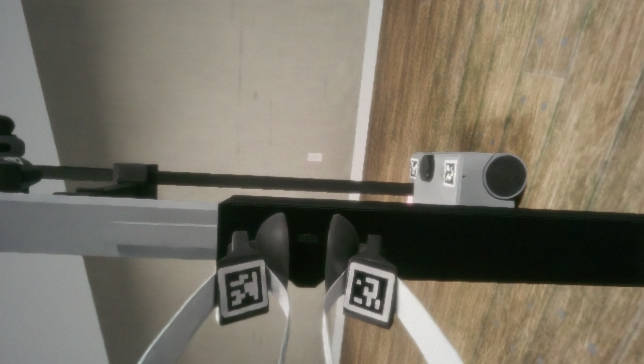

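>>> {"name": "execute_actions", "arguments": {"actions": [{"r1":{"joints":{"gripper_m":0.045}},"r2":{"joints":{"lift_m":0.782,"wrist_pitch_rad":0}}}], "cameras": []}}

>>> {"name": "execute_actions", "arguments": {"actions": [{"r1":{"joints":{"arm_m":0.311}}}], "cameras": []}}

>>> {"name": "execute_actions", "arguments": {"actions": [{"r1":{"joints":{"gripper_m":-0.085}}}], "cameras": []}}

>>> {"name": "execute_actions", "arguments": {"actions": [{"r1":{"joints":{"arm_m":0.298}}}], "cameras": []}}

>>> {"name": "execute_actions", "arguments": {"actions": [{"r2":{"joints":{"lift_m":0.82}}}], "cameras": ["r1_wrist_camera"]}}

Scene clock: 204.20 s.
r1.base_odometry: x=-1.725 y=-1.944 heading=+1.010 (m, m, rad; r1's odometry frame)
r1.turned_by_wheels: +0.000 (rad since the last result)
r1.turned_by_imu: +0.001 (rad since the last result)
r1.base_tilt: forward=+0.4 right=-0.5 (deg)
r1.lidar_m: 3.22 1.80 1.55 1.56 1.79 3.06 1.92 3.79 3.24 0.73 3.70 3.70
r1.head_depth_mm: 2780 2798 2173 1768 1511 1309 1166 / 2846 2741 2143 1774 1511 1305 1164 / 2916 723 2028 1740 1544 1265 1169 / 904 779 1785 1693 1519 1311 1168 / 3069 2765 2159 1728 1508 1313 1165 / 3187 2730 2188 1774 1515 1316 1164 / 3271 2780 2164 1787 1521 1315 1171
r1.base_status: not commanded
r1.joint_positions: lift_m=+0.384 arm_m=+0.298 wrist_yaw_rad=-0.003 wrist_pitch_rad=-0.018 wrist_roll_rad=+1.568 gripper_m=+0.045 head_pan_rad=-1.577 head_tilt_rad=-0.791
r1.joint_status: all done
r1.motor_effort: left_wheel=-1(2) right_wheel=+1(2) lift_m=+43(44) arm_m=-7(15) wrist_yaw_rad=+2(2) wrist_pitch_rad=+8(8) wrist_roll_rad=+0(0) gripper_m=+0(79) head_pan_rad=+3(3) head_tilt_rad=-4(4) (%)
r1.hand_pose: x=-0.0220 y=-0.6992 z=+0.4934 quat_wxyz=(+0.002, -0.001, -1.000, -0.009) (m; r1's base frame)
r1.wrist_depth_mm: - - - - - 904 611 / - - - - - 891 617 / - - - - - 872 594 / - - - - 958 782 583 / 200 201 198 199 205 209 210 / - - - - 206 741 528 / - - - - - 822 575
r2.base_odometry: x=-0.356 y=+0.538 heading=+2.860 (m, m, rad; r2's odometry frame)
r2.turned_by_wheels: +0.000 (rad since the last result)
r2.turned_by_imu: +0.001 (rad since the last result)
r2.base_tilt: forward=-0.5 right=-0.8 (deg)
r2.lidar_m: 3.26 2.02 1.81 1.82 2.18 3.26 3.29 3.27 2.91 0.67 3.53 2.20
r2.head_depth_mm: 2477 2788 2400 1884 1600 - - / 2573 2876 2469 - 1518 1308 1147 / 2657 2922 768 - 1542 1317 1152 / 2709 1523 706 1711 1466 1302 1146 / 2827 3055 2262 1810 1533 1305 1141 / 2905 3168 2345 1868 1526 1309 1141 / 3031 3110 2313 1841 1527 1300 1134
r2.base_status: not commanded
r2.joint_positions: lift_m=+0.781 arm_m=+0.299 wrist_yaw_rad=-0.003 wrist_pitch_rad=-0.109 wrist_roll_rad=-0.008 gripper_m=-0.019 head_pan_rad=-1.563 head_tilt_rad=-0.791
r2.joint_status: wrist_pitch_rad off_target (ended at -0.109, target +0.000); the others done
r2.on_its_own: wrist_pitch_rad is at rest, and its effort (+42) is outside its rest range (-20 to +32)
r2.motor_effort: left_wheel=-1(2) right_wheel=+2(3) lift_m=+33(32) arm_m=-7(7) wrist_yaw_rad=+3(2) wrist_pitch_rad=+42(44) wrist_roll_rad=+1(1) gripper_m=-19(19) head_pan_rad=-2(3) head_tilt_rad=-3(4) (%)
r2.hand_pose: x=-0.0221 y=-0.6956 z=+0.8681 quat_wxyz=(+0.709, +0.038, -0.703, -0.040) (m; r2's base frame)
r2.wrist_depth_mm: - - 98 97 98 - - / - - 102 101 103 - - / - - 106 105 - - - / - - 111 109 143 - - / - 108 109 111 112 112 - / - 80 80 81 81 82 82 / - - - 154 - - -
pictures: none
No camera images: the call's "cameras" was empty. Leave "cameras" out to get every camera's image.

Scene clock: 205.10 s.
r1.base_odometry: x=-1.725 y=-1.944 heading=+1.010 (m, m, rad; r1's odometry frame)
r1.turned_by_wheels: +0.000 (rad since the last result)
r1.turned_by_imu: +0.000 (rad since the last result)
r1.base_tilt: forward=+0.6 right=-0.7 (deg)
r1.lidar_m: 3.25 1.80 1.56 1.56 1.79 3.07 1.92 3.78 3.24 0.73 3.73 3.68
r1.head_depth_mm: 2744 2789 2140 1782 1517 1306 1162 / 2827 2834 2209 1783 1518 1310 1166 / 2898 727 2037 1736 1557 1278 1164 / 906 777 1779 1703 1505 1313 1161 / 3074 2797 2184 1725 1513 1316 1170 / 3201 2792 2172 1786 1526 1312 1167 / 3267 2767 2189 1789 1504 1316 1163
r1.base_status: not commanded
r1.joint_positions: lift_m=+0.384 arm_m=+0.311 wrist_yaw_rad=-0.002 wrist_pitch_rad=-0.018 wrist_roll_rad=+1.568 gripper_m=+0.045 head_pan_rad=-1.577 head_tilt_rad=-0.791
r1.joint_status: all done
r1.motor_effort: left_wheel=-1(1) right_wheel=+1(1) lift_m=+44(43) arm_m=+7(4) wrist_yaw_rad=+3(2) wrist_pitch_rad=+8(8) wrist_roll_rad=+1(1) gripper_m=+1(1) head_pan_rad=+3(3) head_tilt_rad=-4(4) (%)
r1.hand_pose: x=-0.0220 y=-0.7113 z=+0.4934 quat_wxyz=(+0.002, -0.001, -1.000, -0.010) (m; r1's base frame)
r1.wrist_depth_mm: - - - - - 895 599 / - - - - - 884 596 / - - - - - 853 599 / - - - - - 765 581 / 188 189 187 189 192 195 198 / - - - 149 194 198 200 / - - - - - 812 580
r2.base_odometry: x=-0.356 y=+0.538 heading=+2.860 (m, m, rad; r2's odometry frame)
r2.turned_by_wheels: +0.000 (rad since the last result)
r2.turned_by_imu: +0.000 (rad since the last result)
r2.base_tilt: forward=-0.5 right=-0.8 (deg)
r2.lidar_m: 3.25 2.03 1.81 1.82 2.18 3.27 3.28 3.30 2.91 0.67 3.53 2.21
r2.head_depth_mm: 2490 2784 2386 1877 1587 - - / 2554 2891 2465 - 1504 1303 1150 / 2637 2916 766 - 1548 1315 1142 / 2716 1526 704 1713 1468 1300 1141 / 2828 3036 2266 1801 1536 1308 1143 / 2959 3158 2319 1846 1529 1309 1141 / 3027 3129 2307 1855 1530 1308 1136
r2.base_status: not commanded
r2.joint_positions: lift_m=+0.781 arm_m=+0.299 wrist_yaw_rad=-0.003 wrist_pitch_rad=-0.109 wrist_roll_rad=-0.008 gripper_m=-0.019 head_pan_rad=-1.563 head_tilt_rad=-0.791
r2.joint_status: not commanded
r2.on_its_own: wrist_pitch_rad is at rest, and its effort (+42) is outside its rest range (-20 to +32)
r2.motor_effort: left_wheel=-2(1) right_wheel=+2(2) lift_m=+33(33) arm_m=-8(7) wrist_yaw_rad=+3(2) wrist_pitch_rad=+42(42) wrist_roll_rad=+1(1) gripper_m=-19(19) head_pan_rad=-2(2) head_tilt_rad=-4(5) (%)
r2.hand_pose: x=-0.0221 y=-0.6956 z=+0.8681 quat_wxyz=(+0.709, +0.038, -0.703, -0.040) (m; r2's base frame)
r2.wrist_depth_mm: - - 98 97 99 - - / - - 102 101 103 - - / - - 106 105 - - - / - - 111 109 143 - - / - 108 109 110 111 113 - / - 80 80 81 81 82 82 / - - - 154 - - -
pictures: none
No camera images: the call's "cameras" was empty. Leave "cameras" out to get every camera's image.

Scene clock: 206.90 s.
r1.base_odometry: x=-1.725 y=-1.944 heading=+1.011 (m, m, rad; r1's odometry frame)
r1.turned_by_wheels: +0.000 (rad since the last result)
r1.turned_by_imu: +0.000 (rad since the last result)
r1.base_tilt: forward=+0.5 right=-0.5 (deg)
r1.lidar_m: 3.23 1.80 1.56 1.56 1.79 3.07 1.92 3.79 3.24 0.73 3.74 3.71
r1.head_depth_mm: 2783 2738 2154 1763 1513 1316 1164 / 2820 2725 2166 1781 1517 1306 1161 / 2854 724 2044 1730 1560 1293 1160 / 919 769 1782 1689 1509 1313 1163 / 3078 2727 2180 1721 1509 1310 1163 / 3219 2741 2176 1770 1516 1315 1162 / 3274 2741 2157 1779 1519 1313 1159
r1.base_status: not commanded
r1.joint_positions: lift_m=+0.384 arm_m=+0.312 wrist_yaw_rad=-0.001 wrist_pitch_rad=-0.008 wrist_roll_rad=+1.568 gripper_m=-0.083 head_pan_rad=-1.577 head_tilt_rad=-0.791
r1.joint_status: all done
r1.on_its_own: arm_m is at rest, and its effort (-19) is outside its rest range (-14 to +14)
r1.motor_effort: left_wheel=+1(1) right_wheel=-2(3) lift_m=+43(44) arm_m=-19(19) wrist_yaw_rad=+2(3) wrist_pitch_rad=+3(8) wrist_roll_rad=+1(1) gripper_m=-37(100) head_pan_rad=+3(3) head_tilt_rad=-4(5) (%)
r1.hand_pose: x=-0.0215 y=-0.7132 z=+0.4959 quat_wxyz=(+0.002, +0.000, -1.000, -0.005) (m; r1's base frame)
r1.wrist_depth_mm: - - - - - 880 618 / - - - - - 912 608 / - - - - - 887 605 / - - - - - 776 589 / 187 187 184 185 188 191 193 / - - - 145 190 194 195 / - - - - - 844 578
r2.base_odometry: x=-0.356 y=+0.538 heading=+2.860 (m, m, rad; r2's odometry frame)
r2.turned_by_wheels: +0.000 (rad since the last result)
r2.turned_by_imu: +0.000 (rad since the last result)
r2.base_tilt: forward=-0.6 right=-0.8 (deg)
r2.lidar_m: 3.26 2.03 1.81 1.82 2.18 3.26 3.28 3.27 2.90 0.66 3.52 2.21
r2.head_depth_mm: 2462 2810 2363 1873 1593 - - / 2590 2877 2456 - 1497 1306 1150 / 2662 2962 765 - 1547 1315 1150 / 2681 1518 705 1708 1470 1302 1148 / 2829 3027 2255 1802 1538 1304 1141 / 2963 3179 2349 1828 1528 1313 1142 / 3044 3130 2323 1851 1522 1300 1132
r2.base_status: not commanded
r2.joint_positions: lift_m=+0.781 arm_m=+0.299 wrist_yaw_rad=-0.003 wrist_pitch_rad=-0.107 wrist_roll_rad=-0.008 gripper_m=-0.019 head_pan_rad=-1.563 head_tilt_rad=-0.791
r2.joint_status: not commanded
r2.on_its_own: wrist_pitch_rad is at rest, and its effort (+41) is outside its rest range (-20 to +32)
r2.motor_effort: left_wheel=-2(1) right_wheel=+3(2) lift_m=+32(33) arm_m=-8(7) wrist_yaw_rad=+3(2) wrist_pitch_rad=+41(42) wrist_roll_rad=+1(1) gripper_m=-19(19) head_pan_rad=-3(4) head_tilt_rad=-4(5) (%)
r2.hand_pose: x=-0.0221 y=-0.6958 z=+0.8687 quat_wxyz=(+0.709, +0.037, -0.703, -0.039) (m; r2's base frame)
r2.wrist_depth_mm: - - 98 97 99 - - / - - 102 101 102 - - / - - 106 105 - - - / - - 111 109 143 - - / - 108 108 110 111 112 - / - 79 80 80 81 81 82 / - - - 154 - - -
pictures: none
No camera images: the call's "cameras" was empty. Leave "cameras" out to get every camera's image.

Scene clock: 207.73 s.
r1.base_odometry: x=-1.725 y=-1.944 heading=+1.010 (m, m, rad; r1's odometry frame)
r1.turned_by_wheels: +0.000 (rad since the last result)
r1.turned_by_imu: +0.000 (rad since the last result)
r1.base_tilt: forward=+0.6 right=-0.6 (deg)
r1.lidar_m: 3.24 1.80 1.56 1.56 1.79 3.07 1.93 3.80 3.24 0.73 3.74 3.69
r1.head_depth_mm: 2787 2737 2169 1783 1504 1319 1157 / 2845 2765 2176 1789 1513 1303 1155 / 2847 723 2024 1737 1568 1280 1166 / 904 773 1774 1683 1526 1313 1162 / 3105 2769 2192 1746 1513 1314 1159 / 3210 2787 2174 1790 1516 1309 1158 / 3269 2790 2184 1792 1505 1308 1162
r1.base_status: not commanded
r1.joint_positions: lift_m=+0.384 arm_m=+0.314 wrist_yaw_rad=-0.002 wrist_pitch_rad=-0.012 wrist_roll_rad=+1.569 gripper_m=-0.080 head_pan_rad=-1.577 head_tilt_rad=-0.791
r1.joint_status: arm_m contact_stop (moved +0.002 of -0.014)
r1.on_its_own: arm_m is slack since a contact_stop, until your next command for it (your +0.298 is given up)
r1.motor_effort: left_wheel=-1(2) right_wheel=+1(4) lift_m=+43(43) arm_m=+1(39) wrist_yaw_rad=+2(1) wrist_pitch_rad=+5(6) wrist_roll_rad=+1(0) gripper_m=-36(37) head_pan_rad=+3(3) head_tilt_rad=-5(4) (%)
r1.hand_pose: x=-0.0217 y=-0.7149 z=+0.4950 quat_wxyz=(+0.001, -0.001, -1.000, -0.006) (m; r1's base frame)
r1.wrist_depth_mm: - - - - - 937 608 / - - - - - 894 605 / - - - - - 900 594 / - - - - - 774 601 / 185 187 181 183 187 190 194 / - - - 144 190 192 195 / - - - - - 844 575
r2.base_odometry: x=-0.356 y=+0.538 heading=+2.860 (m, m, rad; r2's odometry frame)
r2.turned_by_wheels: +0.000 (rad since the last result)
r2.turned_by_imu: +0.000 (rad since the last result)
r2.base_tilt: forward=-0.5 right=-0.8 (deg)
r2.lidar_m: 3.26 2.03 1.80 1.82 2.18 3.26 3.28 3.26 2.91 0.67 3.53 2.20
r2.head_depth_mm: 2500 2789 2365 1877 1605 - - / 2566 2858 2461 - 1511 1303 1151 / 2666 2943 766 - 1544 1317 1150 / 2700 1522 705 1719 1472 1300 1146 / 2829 3031 2278 1796 1533 1310 1143 / 2929 3164 2334 1842 1539 1305 1139 / 3065 3112 2321 1847 1525 1296 1134
r2.base_status: not commanded
r2.joint_positions: lift_m=+0.781 arm_m=+0.299 wrist_yaw_rad=-0.003 wrist_pitch_rad=-0.107 wrist_roll_rad=-0.008 gripper_m=-0.019 head_pan_rad=-1.563 head_tilt_rad=-0.791
r2.joint_status: not commanded
r2.on_its_own: wrist_pitch_rad is at rest, and its effort (+41) is outside its rest range (-20 to +32)
r2.motor_effort: left_wheel=-1(1) right_wheel=+3(2) lift_m=+33(33) arm_m=-8(8) wrist_yaw_rad=+3(3) wrist_pitch_rad=+41(41) wrist_roll_rad=+1(1) gripper_m=-19(18) head_pan_rad=-2(4) head_tilt_rad=-4(3) (%)
r2.hand_pose: x=-0.0221 y=-0.6958 z=+0.8687 quat_wxyz=(+0.709, +0.037, -0.703, -0.039) (m; r2's base frame)
r2.wrist_depth_mm: - - 98 97 98 - - / - - 102 101 103 - - / - - 106 105 - - - / - - 111 109 143 - - / - 108 108 110 111 112 - / - 79 80 80 81 81 82 / - - - 154 - - -
pictures: none
No camera images: the call's "cameras" was empty. Leave "cameras" out to get every camera's image.

not run: a stop came earlier in this reply.


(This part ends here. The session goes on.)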